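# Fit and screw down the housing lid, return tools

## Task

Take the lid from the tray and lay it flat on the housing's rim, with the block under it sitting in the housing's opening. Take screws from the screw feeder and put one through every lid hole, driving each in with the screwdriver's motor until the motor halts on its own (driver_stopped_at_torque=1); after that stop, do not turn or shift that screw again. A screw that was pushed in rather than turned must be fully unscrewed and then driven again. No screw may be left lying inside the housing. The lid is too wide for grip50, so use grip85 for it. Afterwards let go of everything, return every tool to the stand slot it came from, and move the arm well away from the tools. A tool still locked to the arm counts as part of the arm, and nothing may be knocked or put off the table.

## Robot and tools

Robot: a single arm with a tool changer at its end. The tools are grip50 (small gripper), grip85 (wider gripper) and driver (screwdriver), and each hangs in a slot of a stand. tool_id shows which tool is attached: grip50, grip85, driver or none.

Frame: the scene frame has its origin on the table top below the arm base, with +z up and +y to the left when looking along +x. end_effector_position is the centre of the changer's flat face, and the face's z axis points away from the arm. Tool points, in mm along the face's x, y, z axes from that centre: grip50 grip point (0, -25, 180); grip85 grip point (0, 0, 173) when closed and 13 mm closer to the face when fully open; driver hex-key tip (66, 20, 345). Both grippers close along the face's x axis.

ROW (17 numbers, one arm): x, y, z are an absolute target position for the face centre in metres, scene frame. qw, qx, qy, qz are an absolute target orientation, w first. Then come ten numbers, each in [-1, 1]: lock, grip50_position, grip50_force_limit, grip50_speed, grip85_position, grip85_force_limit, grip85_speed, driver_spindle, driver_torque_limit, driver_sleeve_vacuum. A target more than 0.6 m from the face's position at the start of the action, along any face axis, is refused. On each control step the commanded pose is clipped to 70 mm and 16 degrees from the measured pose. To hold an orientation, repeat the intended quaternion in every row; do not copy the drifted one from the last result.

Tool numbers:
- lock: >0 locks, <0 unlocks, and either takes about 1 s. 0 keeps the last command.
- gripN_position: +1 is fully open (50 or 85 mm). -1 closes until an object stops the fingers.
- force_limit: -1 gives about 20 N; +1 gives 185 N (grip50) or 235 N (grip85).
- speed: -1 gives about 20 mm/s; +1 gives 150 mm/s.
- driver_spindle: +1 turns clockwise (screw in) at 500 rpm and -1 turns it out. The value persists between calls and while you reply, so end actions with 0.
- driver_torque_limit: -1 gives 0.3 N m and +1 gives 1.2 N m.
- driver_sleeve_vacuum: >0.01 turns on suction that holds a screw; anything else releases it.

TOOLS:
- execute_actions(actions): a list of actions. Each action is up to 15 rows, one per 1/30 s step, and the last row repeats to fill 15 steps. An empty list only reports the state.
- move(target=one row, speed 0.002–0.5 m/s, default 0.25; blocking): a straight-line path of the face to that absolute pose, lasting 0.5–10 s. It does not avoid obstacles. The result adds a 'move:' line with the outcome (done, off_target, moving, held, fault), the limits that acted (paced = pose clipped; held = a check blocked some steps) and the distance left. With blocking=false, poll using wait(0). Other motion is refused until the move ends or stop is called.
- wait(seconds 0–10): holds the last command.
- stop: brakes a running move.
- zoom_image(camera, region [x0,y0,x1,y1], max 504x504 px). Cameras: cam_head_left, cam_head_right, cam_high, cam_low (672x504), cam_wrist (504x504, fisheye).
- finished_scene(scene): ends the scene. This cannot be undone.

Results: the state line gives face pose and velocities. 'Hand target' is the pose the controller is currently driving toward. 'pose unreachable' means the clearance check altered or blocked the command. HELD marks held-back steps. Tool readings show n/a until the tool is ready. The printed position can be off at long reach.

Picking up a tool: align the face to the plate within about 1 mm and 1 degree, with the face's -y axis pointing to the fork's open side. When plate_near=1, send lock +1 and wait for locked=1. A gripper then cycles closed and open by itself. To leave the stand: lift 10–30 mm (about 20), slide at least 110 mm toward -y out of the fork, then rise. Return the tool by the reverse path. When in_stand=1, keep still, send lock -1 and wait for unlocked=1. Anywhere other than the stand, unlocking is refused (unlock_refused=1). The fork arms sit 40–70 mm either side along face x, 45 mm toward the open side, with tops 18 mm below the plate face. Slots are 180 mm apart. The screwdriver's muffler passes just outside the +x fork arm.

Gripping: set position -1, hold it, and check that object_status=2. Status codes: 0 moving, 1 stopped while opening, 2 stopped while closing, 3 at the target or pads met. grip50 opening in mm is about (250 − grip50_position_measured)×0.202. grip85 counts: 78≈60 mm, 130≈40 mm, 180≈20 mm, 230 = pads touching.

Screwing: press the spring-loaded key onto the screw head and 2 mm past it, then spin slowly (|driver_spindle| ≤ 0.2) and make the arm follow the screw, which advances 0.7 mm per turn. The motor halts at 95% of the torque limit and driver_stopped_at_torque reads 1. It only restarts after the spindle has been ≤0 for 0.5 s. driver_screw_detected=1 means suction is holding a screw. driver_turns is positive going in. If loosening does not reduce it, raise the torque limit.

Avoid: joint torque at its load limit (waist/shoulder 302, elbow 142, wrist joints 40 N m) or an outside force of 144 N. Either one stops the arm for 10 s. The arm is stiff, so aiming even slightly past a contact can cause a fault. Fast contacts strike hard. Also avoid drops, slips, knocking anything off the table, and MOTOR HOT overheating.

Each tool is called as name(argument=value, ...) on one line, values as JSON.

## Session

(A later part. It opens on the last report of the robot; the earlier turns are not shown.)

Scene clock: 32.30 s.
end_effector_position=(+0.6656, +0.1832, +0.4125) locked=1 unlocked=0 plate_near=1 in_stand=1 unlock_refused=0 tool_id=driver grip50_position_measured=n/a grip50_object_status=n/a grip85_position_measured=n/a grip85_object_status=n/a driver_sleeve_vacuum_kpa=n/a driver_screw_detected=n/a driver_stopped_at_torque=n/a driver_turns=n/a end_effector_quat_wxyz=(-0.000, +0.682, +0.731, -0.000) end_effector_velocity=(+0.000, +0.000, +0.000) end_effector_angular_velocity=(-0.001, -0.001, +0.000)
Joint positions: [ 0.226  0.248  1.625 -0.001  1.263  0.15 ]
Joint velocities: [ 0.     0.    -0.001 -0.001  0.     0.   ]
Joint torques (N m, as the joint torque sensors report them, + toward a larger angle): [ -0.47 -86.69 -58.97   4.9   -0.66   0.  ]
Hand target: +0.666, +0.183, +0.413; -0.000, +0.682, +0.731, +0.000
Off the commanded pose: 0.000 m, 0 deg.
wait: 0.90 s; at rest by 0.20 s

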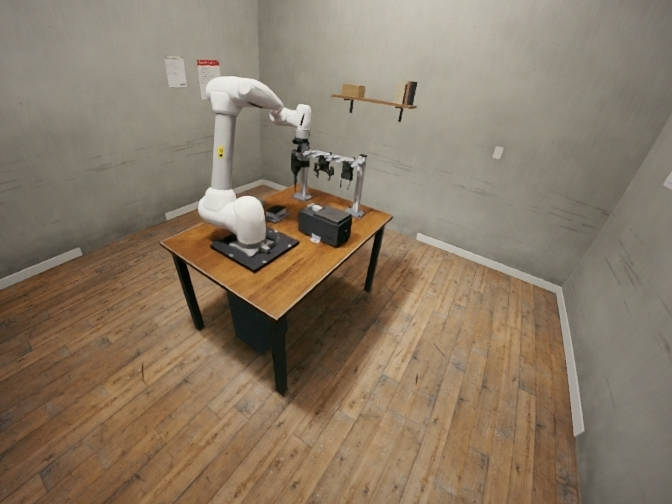

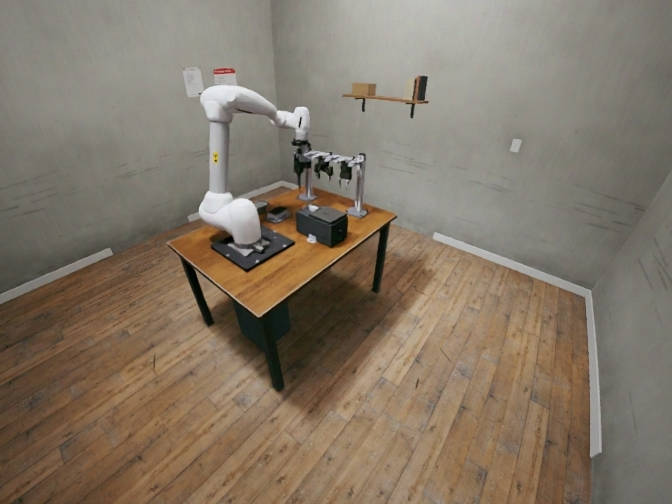

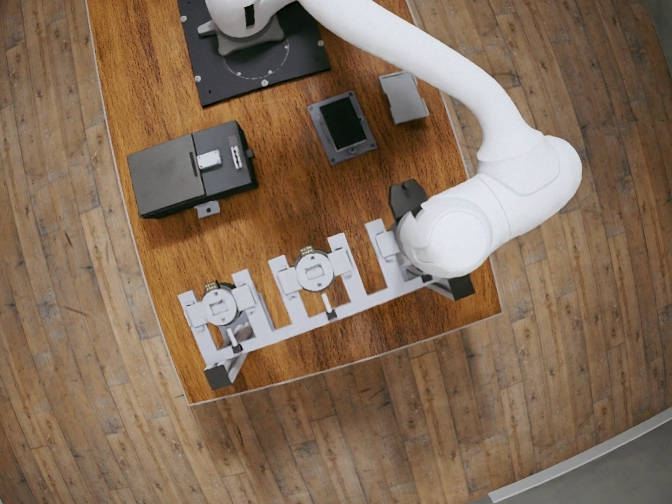

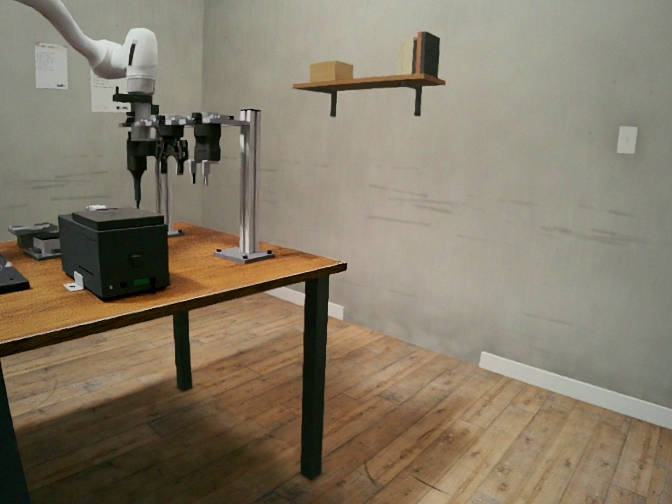

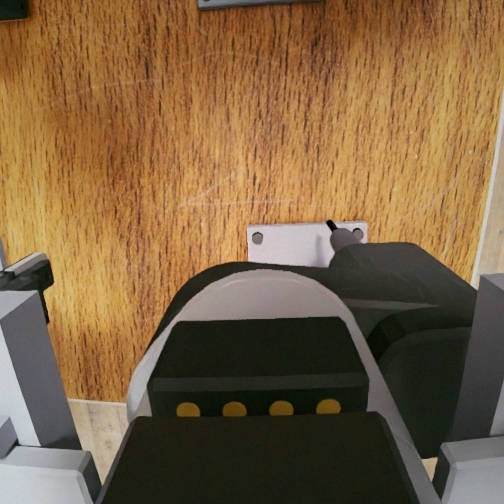

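move(target=[0.6656,0.1832,0.4325,0,0.6820,0.7314,0,0,0,0,0,1,-0.5,-0.5,0,0,0], speed=0.07)

move(target=[0.5459,0.1748,0.4325,0,0.6820,0.7314,0,0,0,0,0,1,-0.5,-0.5,0,0,0], speed=0.18)

move(target=[0.3983,-0.165,0.538,0,0.7071,0.7071,0,0,0,0,0,1,-0.5,-0.5,0,0,0], speed=0.35)

zoom_image(camera="cam_wrist", region=[300, 180, 360, 240])

Scene clock: 33.27 s.
end_effector_position=(+0.6656, +0.1832, +0.4325) locked=1 unlocked=0 plate_near=1 in_stand=0 unlock_refused=0 tool_id=driver grip50_position_measured=n/a grip50_object_status=n/a grip85_position_measured=n/a grip85_object_status=n/a driver_sleeve_vacuum_kpa=0 driver_screw_detected=0 driver_stopped_at_torque=0 driver_turns=0.00 end_effector_quat_wxyz=(-0.000, +0.682, +0.731, -0.000) end_effector_velocity=(-0.000, -0.000, +0.000) end_effector_angular_velocity=(-0.000, +0.001, -0.000)
Joint positions: [ 0.226  0.239  1.6   -0.001  1.297  0.15 ]
Joint velocities: [-0.     0.    -0.    -0.     0.001  0.   ]
Joint torques (N m, as the joint torque sensors report them, + toward a larger angle): [ -0.69 -87.38 -59.86   4.95  -0.56   0.01]
Hand target: +0.666, +0.183, +0.433; +0.000, +0.682, +0.731, -0.000
Off the commanded pose: 0.000 m, 0 deg.
move: done

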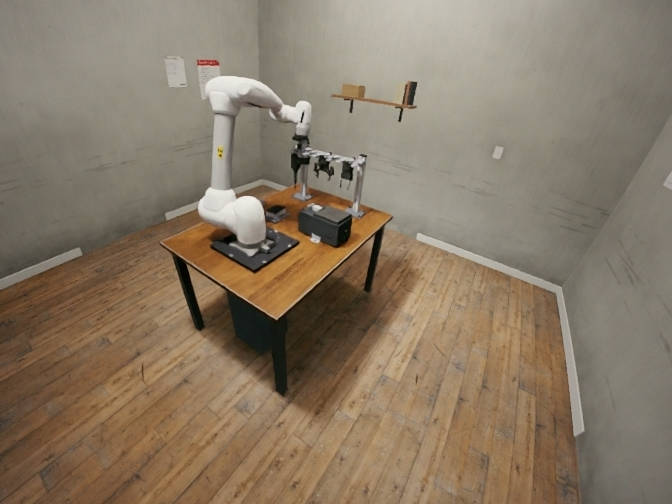

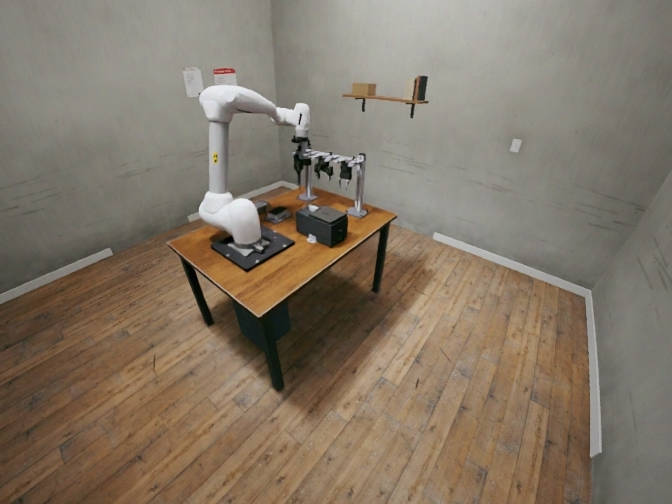

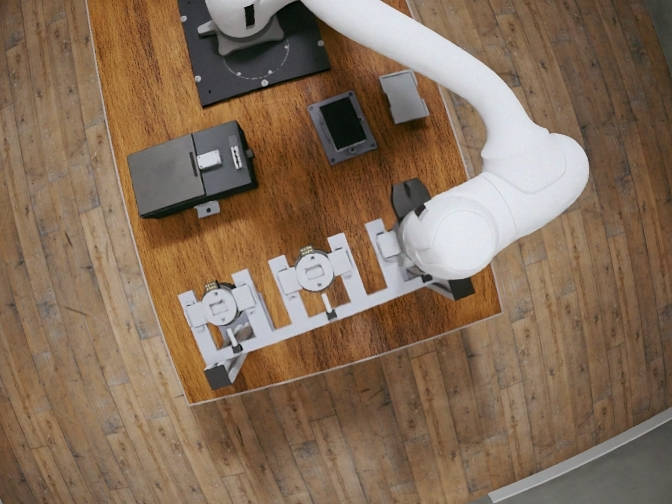

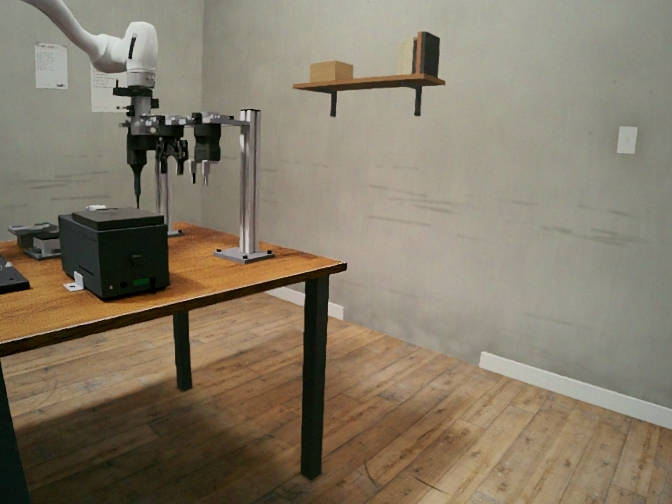

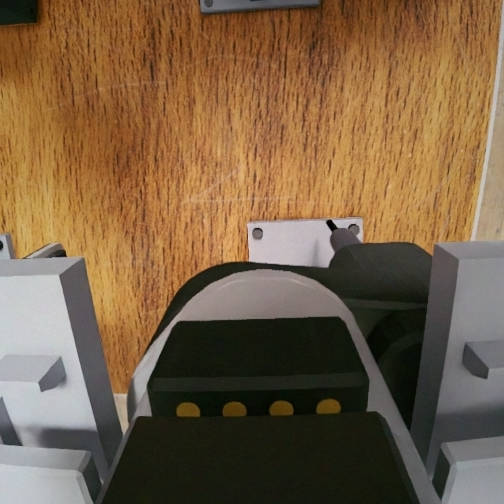

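Scene clock: 34.33 s.
end_effector_position=(+0.5460, +0.1747, +0.4324) locked=1 unlocked=0 plate_near=1 in_stand=0 unlock_refused=0 tool_id=driver grip50_position_measured=n/a grip50_object_status=n/a grip85_position_measured=n/a grip85_object_status=n/a driver_sleeve_vacuum_kpa=0 driver_screw_detected=0 driver_stopped_at_torque=0 driver_turns=0.00 end_effector_quat_wxyz=(+0.000, +0.682, +0.731, +0.000) end_effector_velocity=(-0.001, +0.000, -0.000) end_effector_angular_velocity=(+0.000, +0.001, +0.001)
Joint positions: [ 0.257  0.055  1.815 -0.001  1.264  0.182]
Joint velocities: [ 0.001 -0.     0.001  0.001  0.001  0.   ]
Joint torques (N m, as the joint torque sensors report them, + toward a larger angle): [ -1.21 -64.61 -59.3    4.84  -0.84  -0.05]
Hand target: +0.546, +0.175, +0.432; -0.000, +0.682, +0.731, +0.000
Off the commanded pose: 0.000 m, 0 deg.
move: done

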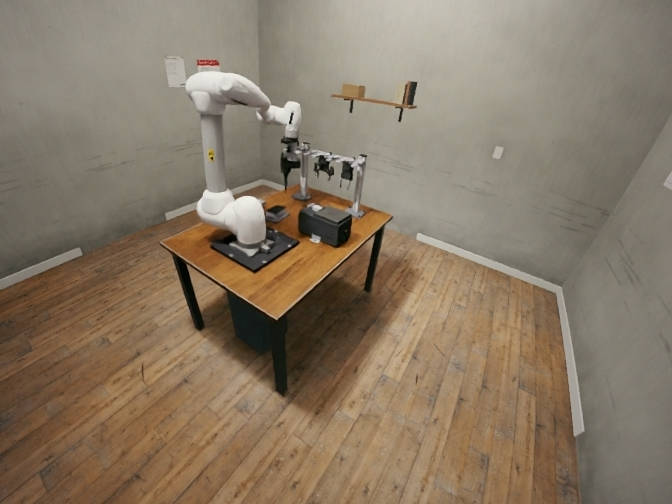

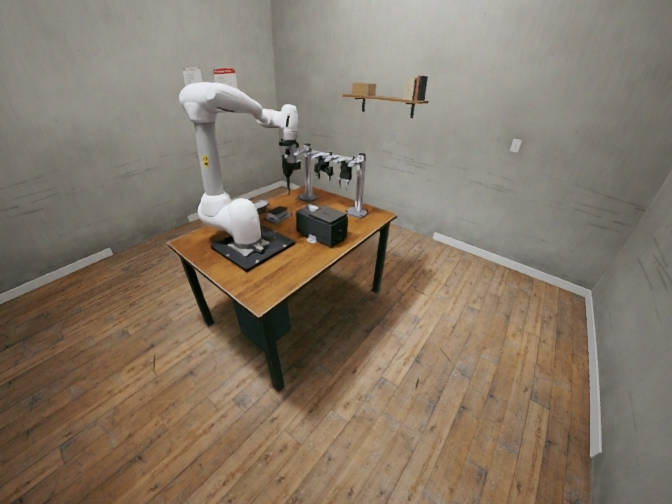

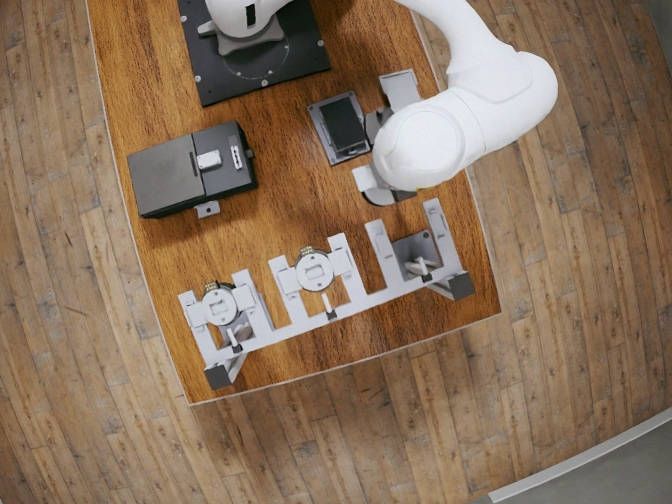

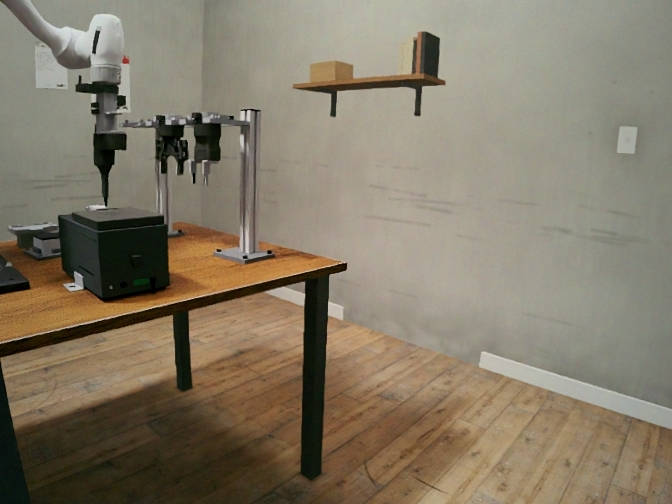

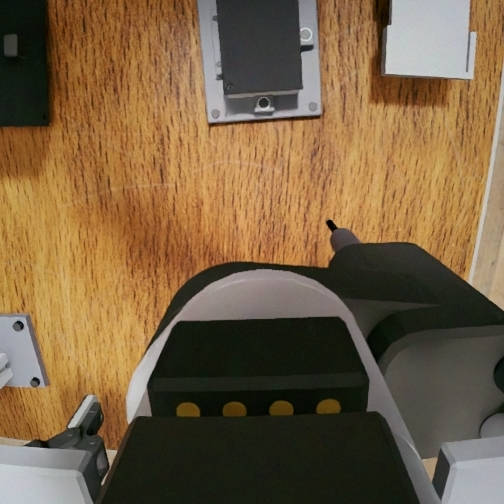

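Scene clock: 35.97 s.
end_effector_position=(+0.3982, -0.1650, +0.5381) locked=1 unlocked=0 plate_near=1 in_stand=0 unlock_refused=0 tool_id=driver grip50_position_measured=n/a grip50_object_status=n/a grip85_position_measured=n/a grip85_object_status=n/a driver_sleeve_vacuum_kpa=0 driver_screw_detected=0 driver_stopped_at_torque=0 driver_turns=0.00 end_effector_quat_wxyz=(+0.000, +0.707, +0.707, -0.000) end_effector_velocity=(+0.000, -0.001, -0.000) end_effector_angular_velocity=(+0.001, +0.002, -0.001)
Joint positions: [-0.472 -0.214  1.869  0.003  1.48  -0.478]
Joint velocities: [-0.001  0.002 -0.001 -0.     0.001 -0.001]
Joint torques (N m, as the joint torque sensors report them, + toward a larger angle): [ -0.49 -32.69 -61.57   4.95  -0.06  -0.1 ]
Hand target: +0.398, -0.165, +0.538; +0.000, +0.707, +0.707, -0.000
Off the commanded pose: 0.000 m, 0 deg.
move: done

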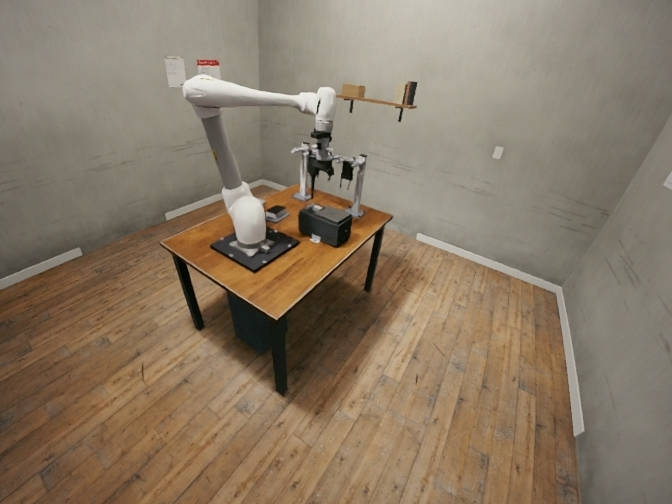

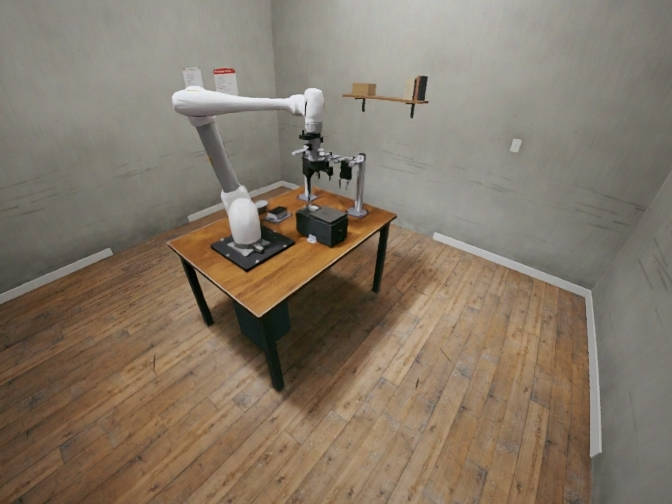

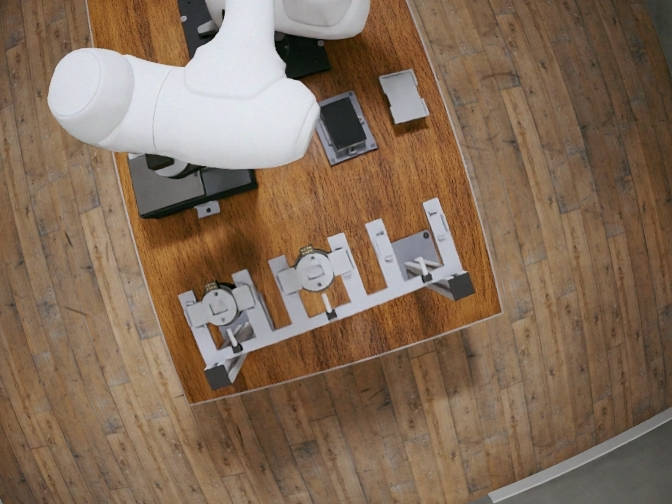

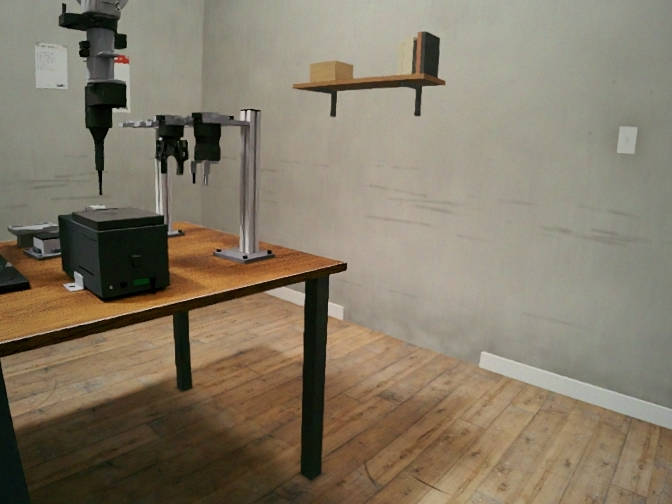

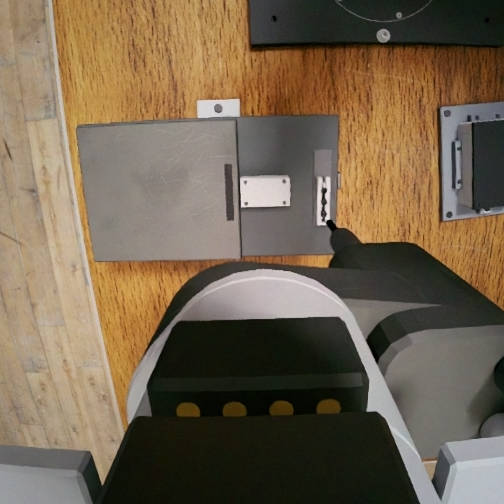

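Region (300, 180, 360, 240) of cam_wrist's 504x504 image, scaled by 8.400, with more detail than that image has.

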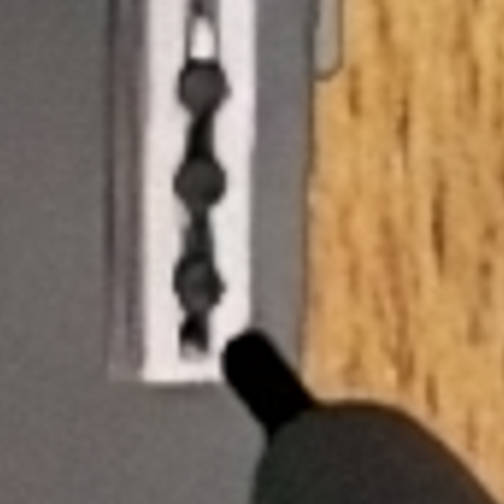

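move(target=[0.3696,-0.1661,0.524,0,0.7071,0.7071,0,0,0,0,0,1,-0.5,-0.5,0,0,0], speed=0.1)

zoom_image(camera="cam_wrist", region=[310, 200, 350, 240])

zoom_image(camera="cam_low", region=[70, 180, 120, 220])

Scene clock: 37.23 s.
end_effector_position=(+0.3697, -0.1661, +0.5240) locked=1 unlocked=0 plate_near=1 in_stand=0 unlock_refused=0 tool_id=driver grip50_position_measured=n/a grip50_object_status=n/a grip85_position_measured=n/a grip85_object_status=n/a driver_sleeve_vacuum_kpa=0 driver_screw_detected=0 driver_stopped_at_torque=0 driver_turns=0.00 end_effector_quat_wxyz=(-0.000, +0.707, +0.707, -0.000) end_effector_velocity=(-0.001, +0.000, -0.000) end_effector_angular_velocity=(+0.001, +0.002, +0.001)
Joint positions: [-0.508 -0.255  1.926  0.003  1.465 -0.514]
Joint velocities: [-0.001 -0.     0.001 -0.     0.002 -0.001]
Joint torques (N m, as the joint torque sensors report them, + toward a larger angle): [ -0.3  -28.65 -60.72   5.35  -0.06  -0.06]
Hand target: +0.370, -0.166, +0.524; -0.000, +0.707, +0.707, -0.000
Off the commanded pose: 0.000 m, 0 deg.
move: done

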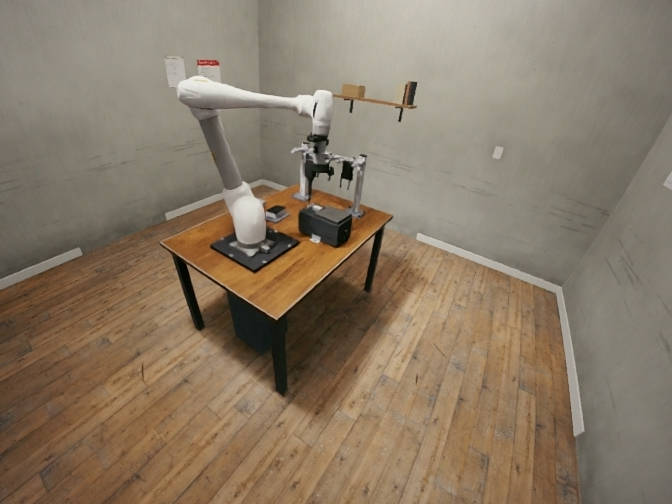

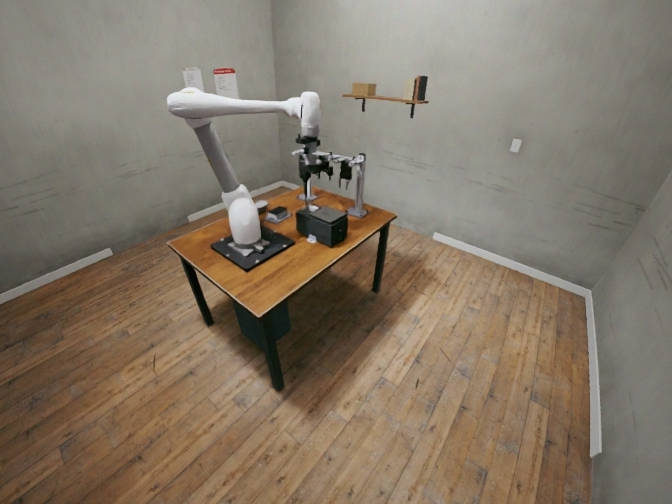

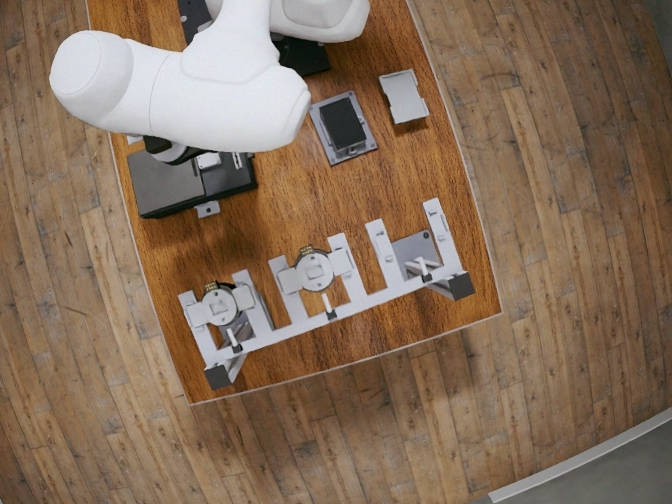

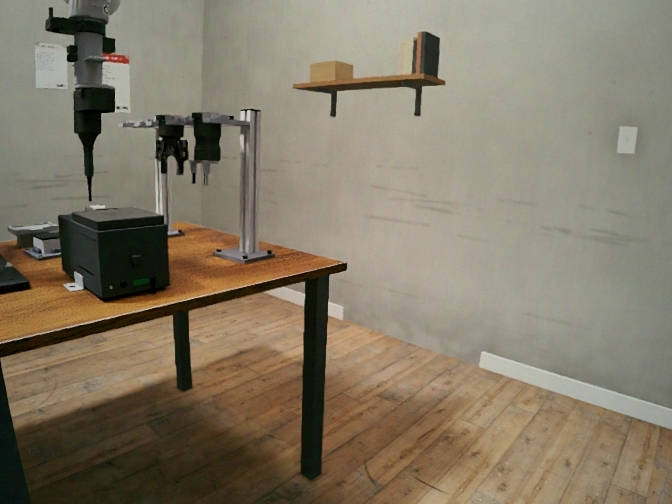

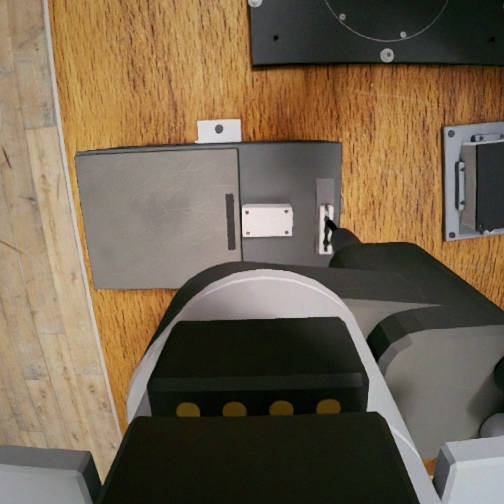

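Region (310, 200, 350, 240) of cam_wrist's 504x504 image, scaled by 12.600, with more detail than that image has.

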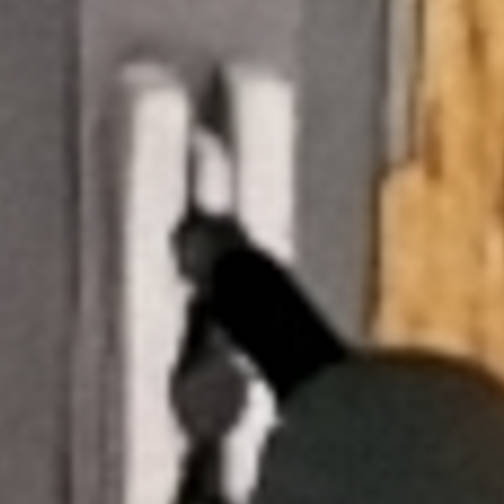

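Region (70, 180, 120, 220) of cam_low's 672x504 image, scaled by 10.080, with more detail than that image has; it fills the top 403 rows of this view, and the rest is white.

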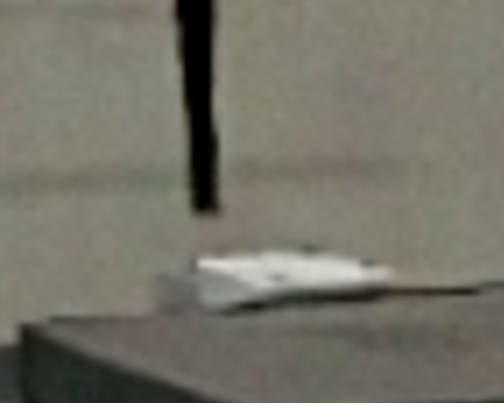

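move(target=[0.3698,-0.1663,0.5155,0,0.7071,0.7071,0,0,0,0,0,1,-0.5,-0.5,0,0,1], speed=0.03)

zoom_image(camera="cam_wrist", region=[310, 200, 350, 240])

Scene clock: 38.10 s.
end_effector_position=(+0.3698, -0.1663, +0.5156) locked=1 unlocked=0 plate_near=1 in_stand=0 unlock_refused=0 tool_id=driver grip50_position_measured=n/a grip50_object_status=n/a grip85_position_measured=n/a grip85_object_status=n/a driver_sleeve_vacuum_kpa=14 driver_screw_detected=0 driver_stopped_at_torque=0 driver_turns=0.00 end_effector_quat_wxyz=(+0.000, +0.707, +0.707, +0.000) end_effector_velocity=(+0.000, -0.000, -0.000) end_effector_angular_velocity=(-0.000, -0.000, -0.001)
Joint positions: [-0.508 -0.253  1.94   0.003  1.45  -0.514]
Joint velocities: [-0.     0.001  0.     0.    -0.001  0.   ]
Joint torques (N m, as the joint torque sensors report them, + toward a larger angle): [ -0.67 -26.21 -60.48   5.11  -0.12  -0.02]
Hand target: +0.370, -0.166, +0.515; -0.000, +0.707, +0.707, +0.000
Off the commanded pose: 0.000 m, 0 deg.
move: done

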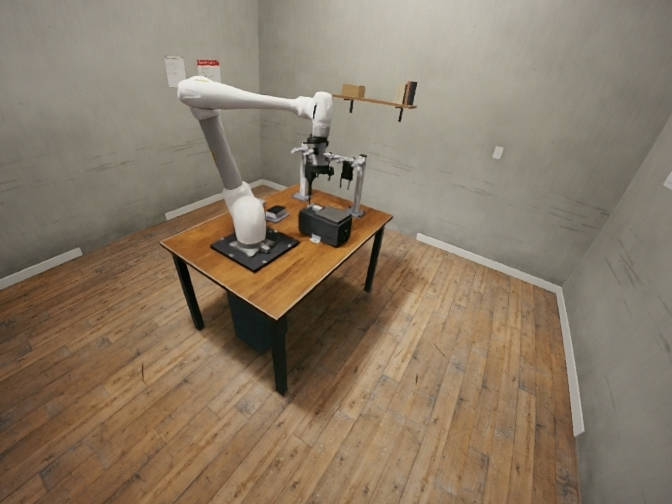

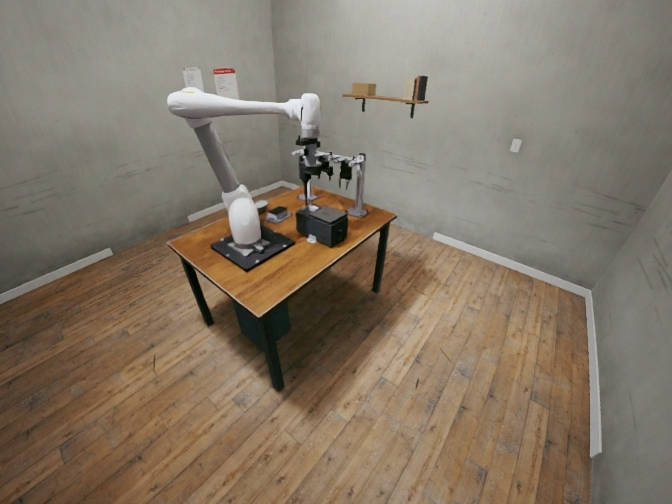

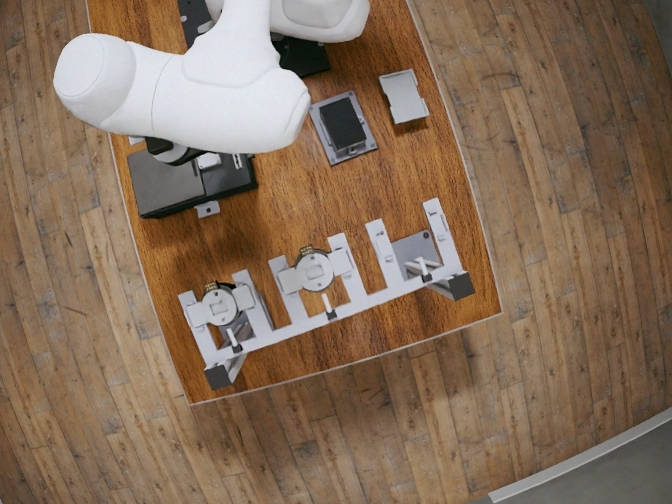

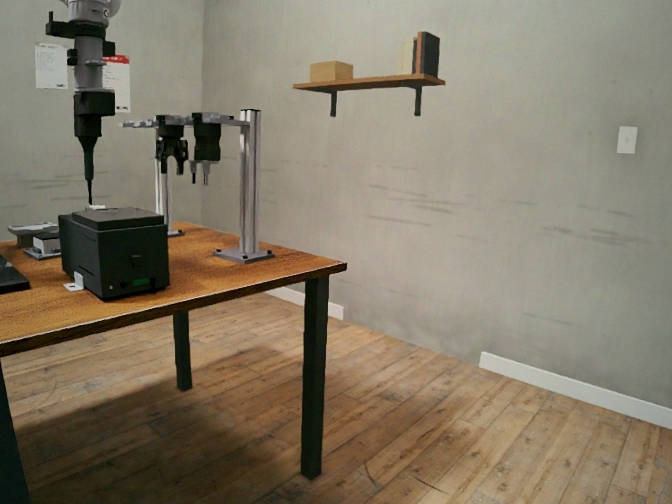

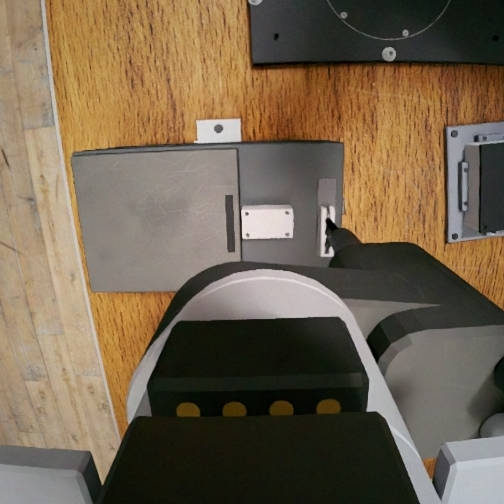

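Region (310, 200, 350, 240) of cam_wrist's 504x504 image, scaled by 12.600, with more detail than that image has.

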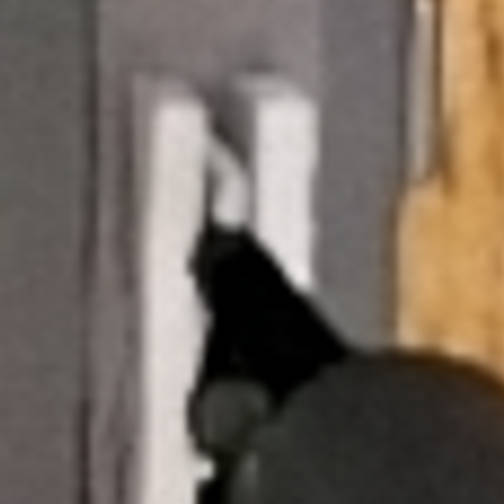

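Looks aligned. Try the pickup.

execute_actions(actions=[[[0.3698,-0.1663,0.5150,0,0.7071,0.7071,0,0,0,0,0,1,-0.5,-0.5,0.15,0,1],[0.3698,-0.1663,0.5145,0,0.7071,0.7071,0,0,0,0,0,1,-0.5,-0.5,0.15,0,1],[0.3698,-0.1663,0.5140,0,0.7071,0.7071,0,0,0,0,0,1,-0.5,-0.5,0.15,0,1],[0.3698,-0.1663,0.5135,0,0.7071,0.7071,0,0,0,0,0,1,-0.5,-0.5,0.15,0,1],[0.3698,-0.1663,0.5130,0,0.7071,0.7071,0,0,0,0,0,1,-0.5,-0.5,0.15,0,1],[0.3698,-0.1663,0.5125,0,0.7071,0.7071,0,0,0,0,0,1,-0.5,-0.5,0.15,0,1],[0.3698,-0.1663,0.5120,0,0.7071,0.7071,0,0,0,0,0,1,-0.5,-0.5,0.15,0,1],[0.3698,-0.1663,0.5115,0,0.7071,0.7071,0,0,0,0,0,1,-0.5,-0.5,0.15,0,1],[0.3698,-0.1663,0.5110,0,0.7071,0.7071,0,0,0,0,0,1,-0.5,-0.5,0.15,0,1],[0.3698,-0.1663,0.5106,0,0.7071,0.7071,0,0,0,0,0,1,-0.5,-0.5,0.15,0,1],[0.3698,-0.1663,0.5102,0,0.7071,0.7071,0,0,0,0,0,1,-0.5,-0.5,0.15,0,1],[0.3698,-0.1663,0.5102,0,0.7071,0.7071,0,0,0,0,0,1,-0.5,-0.5,0.15,0,1],[0.3698,-0.1663,0.5102,0,0.7071,0.7071,0,0,0,0,0,1,-0.5,-0.5,0.15,0,1],[0.3698,-0.1663,0.5102,0,0.7071,0.7071,0,0,0,0,0,1,-0.5,-0.5,0.15,0,1],[0.3698,-0.1663,0.5102,0,0.7071,0.7071,0,0,0,0,0,1,-0.5,-0.5,0,0,1]]])

zoom_image(camera="cam_wrist", region=[310, 200, 350, 240])

Scene clock: 38.97 s.
end_effector_position=(+0.3698, -0.1663, +0.5103) locked=1 unlocked=0 plate_near=1 in_stand=0 unlock_refused=0 tool_id=driver grip50_position_measured=n/a grip50_object_status=n/a grip85_position_measured=n/a grip85_object_status=n/a driver_sleeve_vacuum_kpa=40 driver_screw_detected=1 driver_stopped_at_torque=0 driver_turns=0.56 end_effector_quat_wxyz=(+0.000, +0.707, +0.707, +0.000) end_effector_velocity=(+0.000, -0.000, -0.001) end_effector_angular_velocity=(+0.001, -0.001, -0.001)
Joint positions: [-0.508 -0.252  1.948  0.003  1.44  -0.514]
Joint velocities: [-0.001  0.001  0.002  0.001 -0.003 -0.   ]
Joint torques (N m, as the joint torque sensors report them, + toward a larger angle): [ -0.59 -25.98 -58.53   4.68  -0.01  -0.15]
Hand target: +0.370, -0.166, +0.510; -0.000, +0.707, +0.707, +0.000
Off the commanded pose: 0.000 m, 0 deg.
Step readings (end_effector_position):
0: (+0.3698, -0.1663, +0.5155)
1: (+0.3698, -0.1663, +0.5155)
2: (+0.3698, -0.1663, +0.5153)
4: (+0.3698, -0.1663, +0.5145)
8: (+0.3698, -0.1663, +0.5125)
15: end_effector_position above

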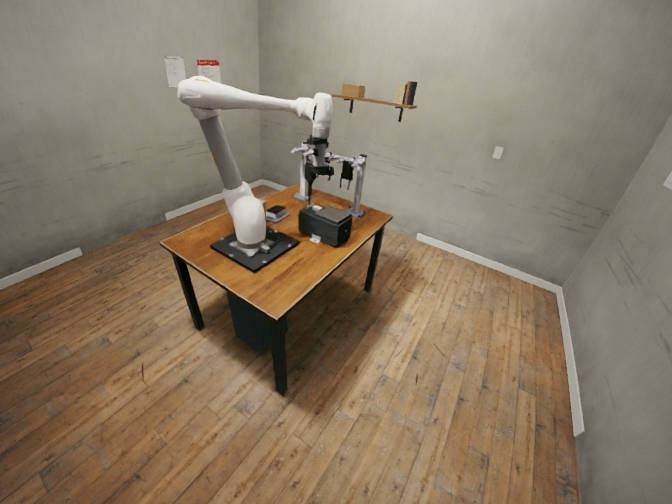

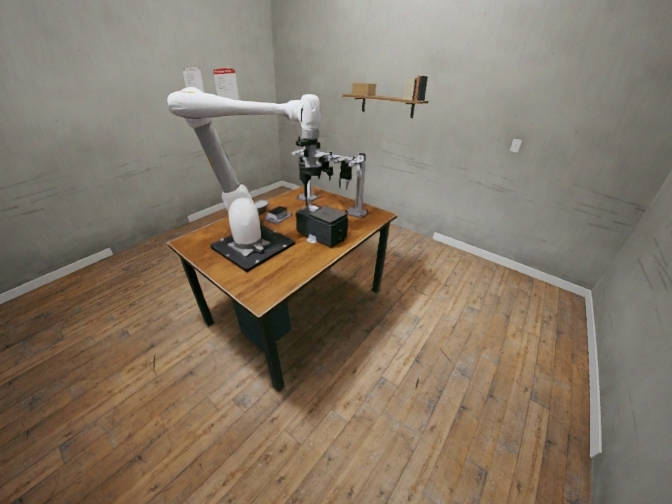

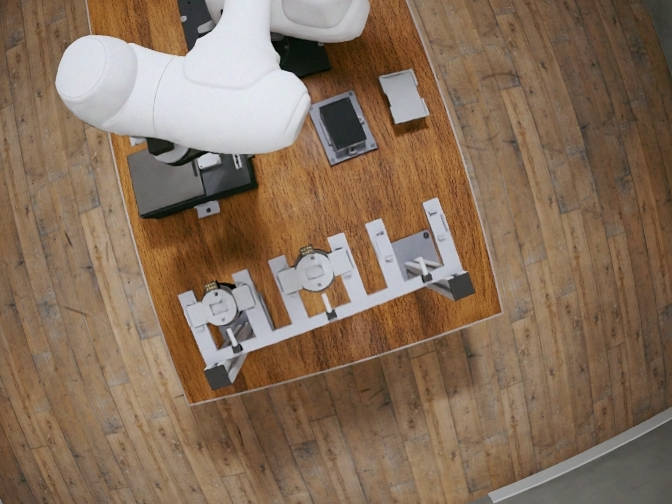

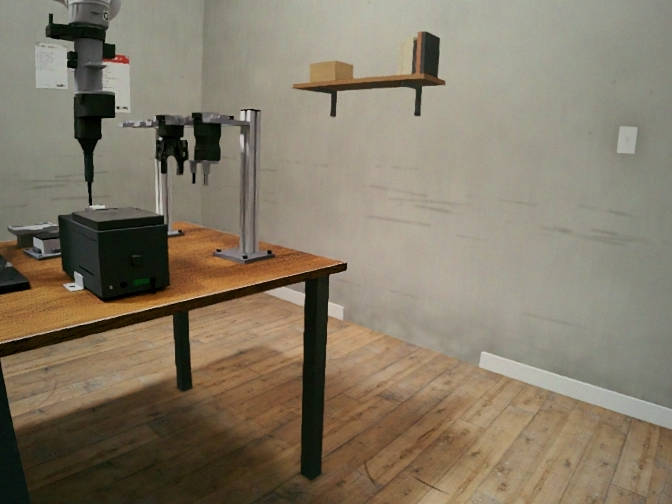

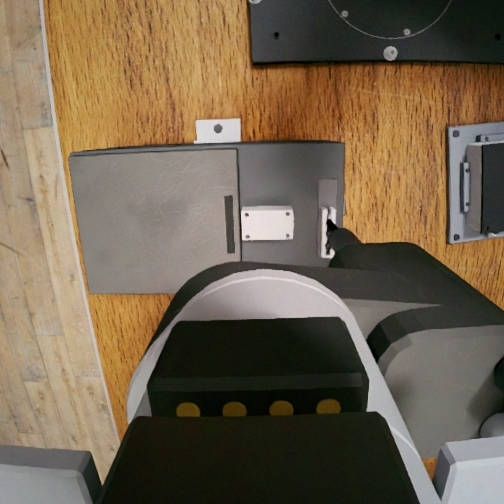

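Region (310, 200, 350, 240) of cam_wrist's 504x504 image, scaled by 12.600, with more detail than that image has.

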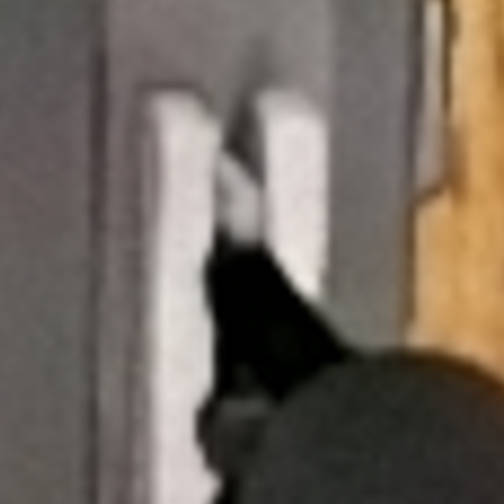

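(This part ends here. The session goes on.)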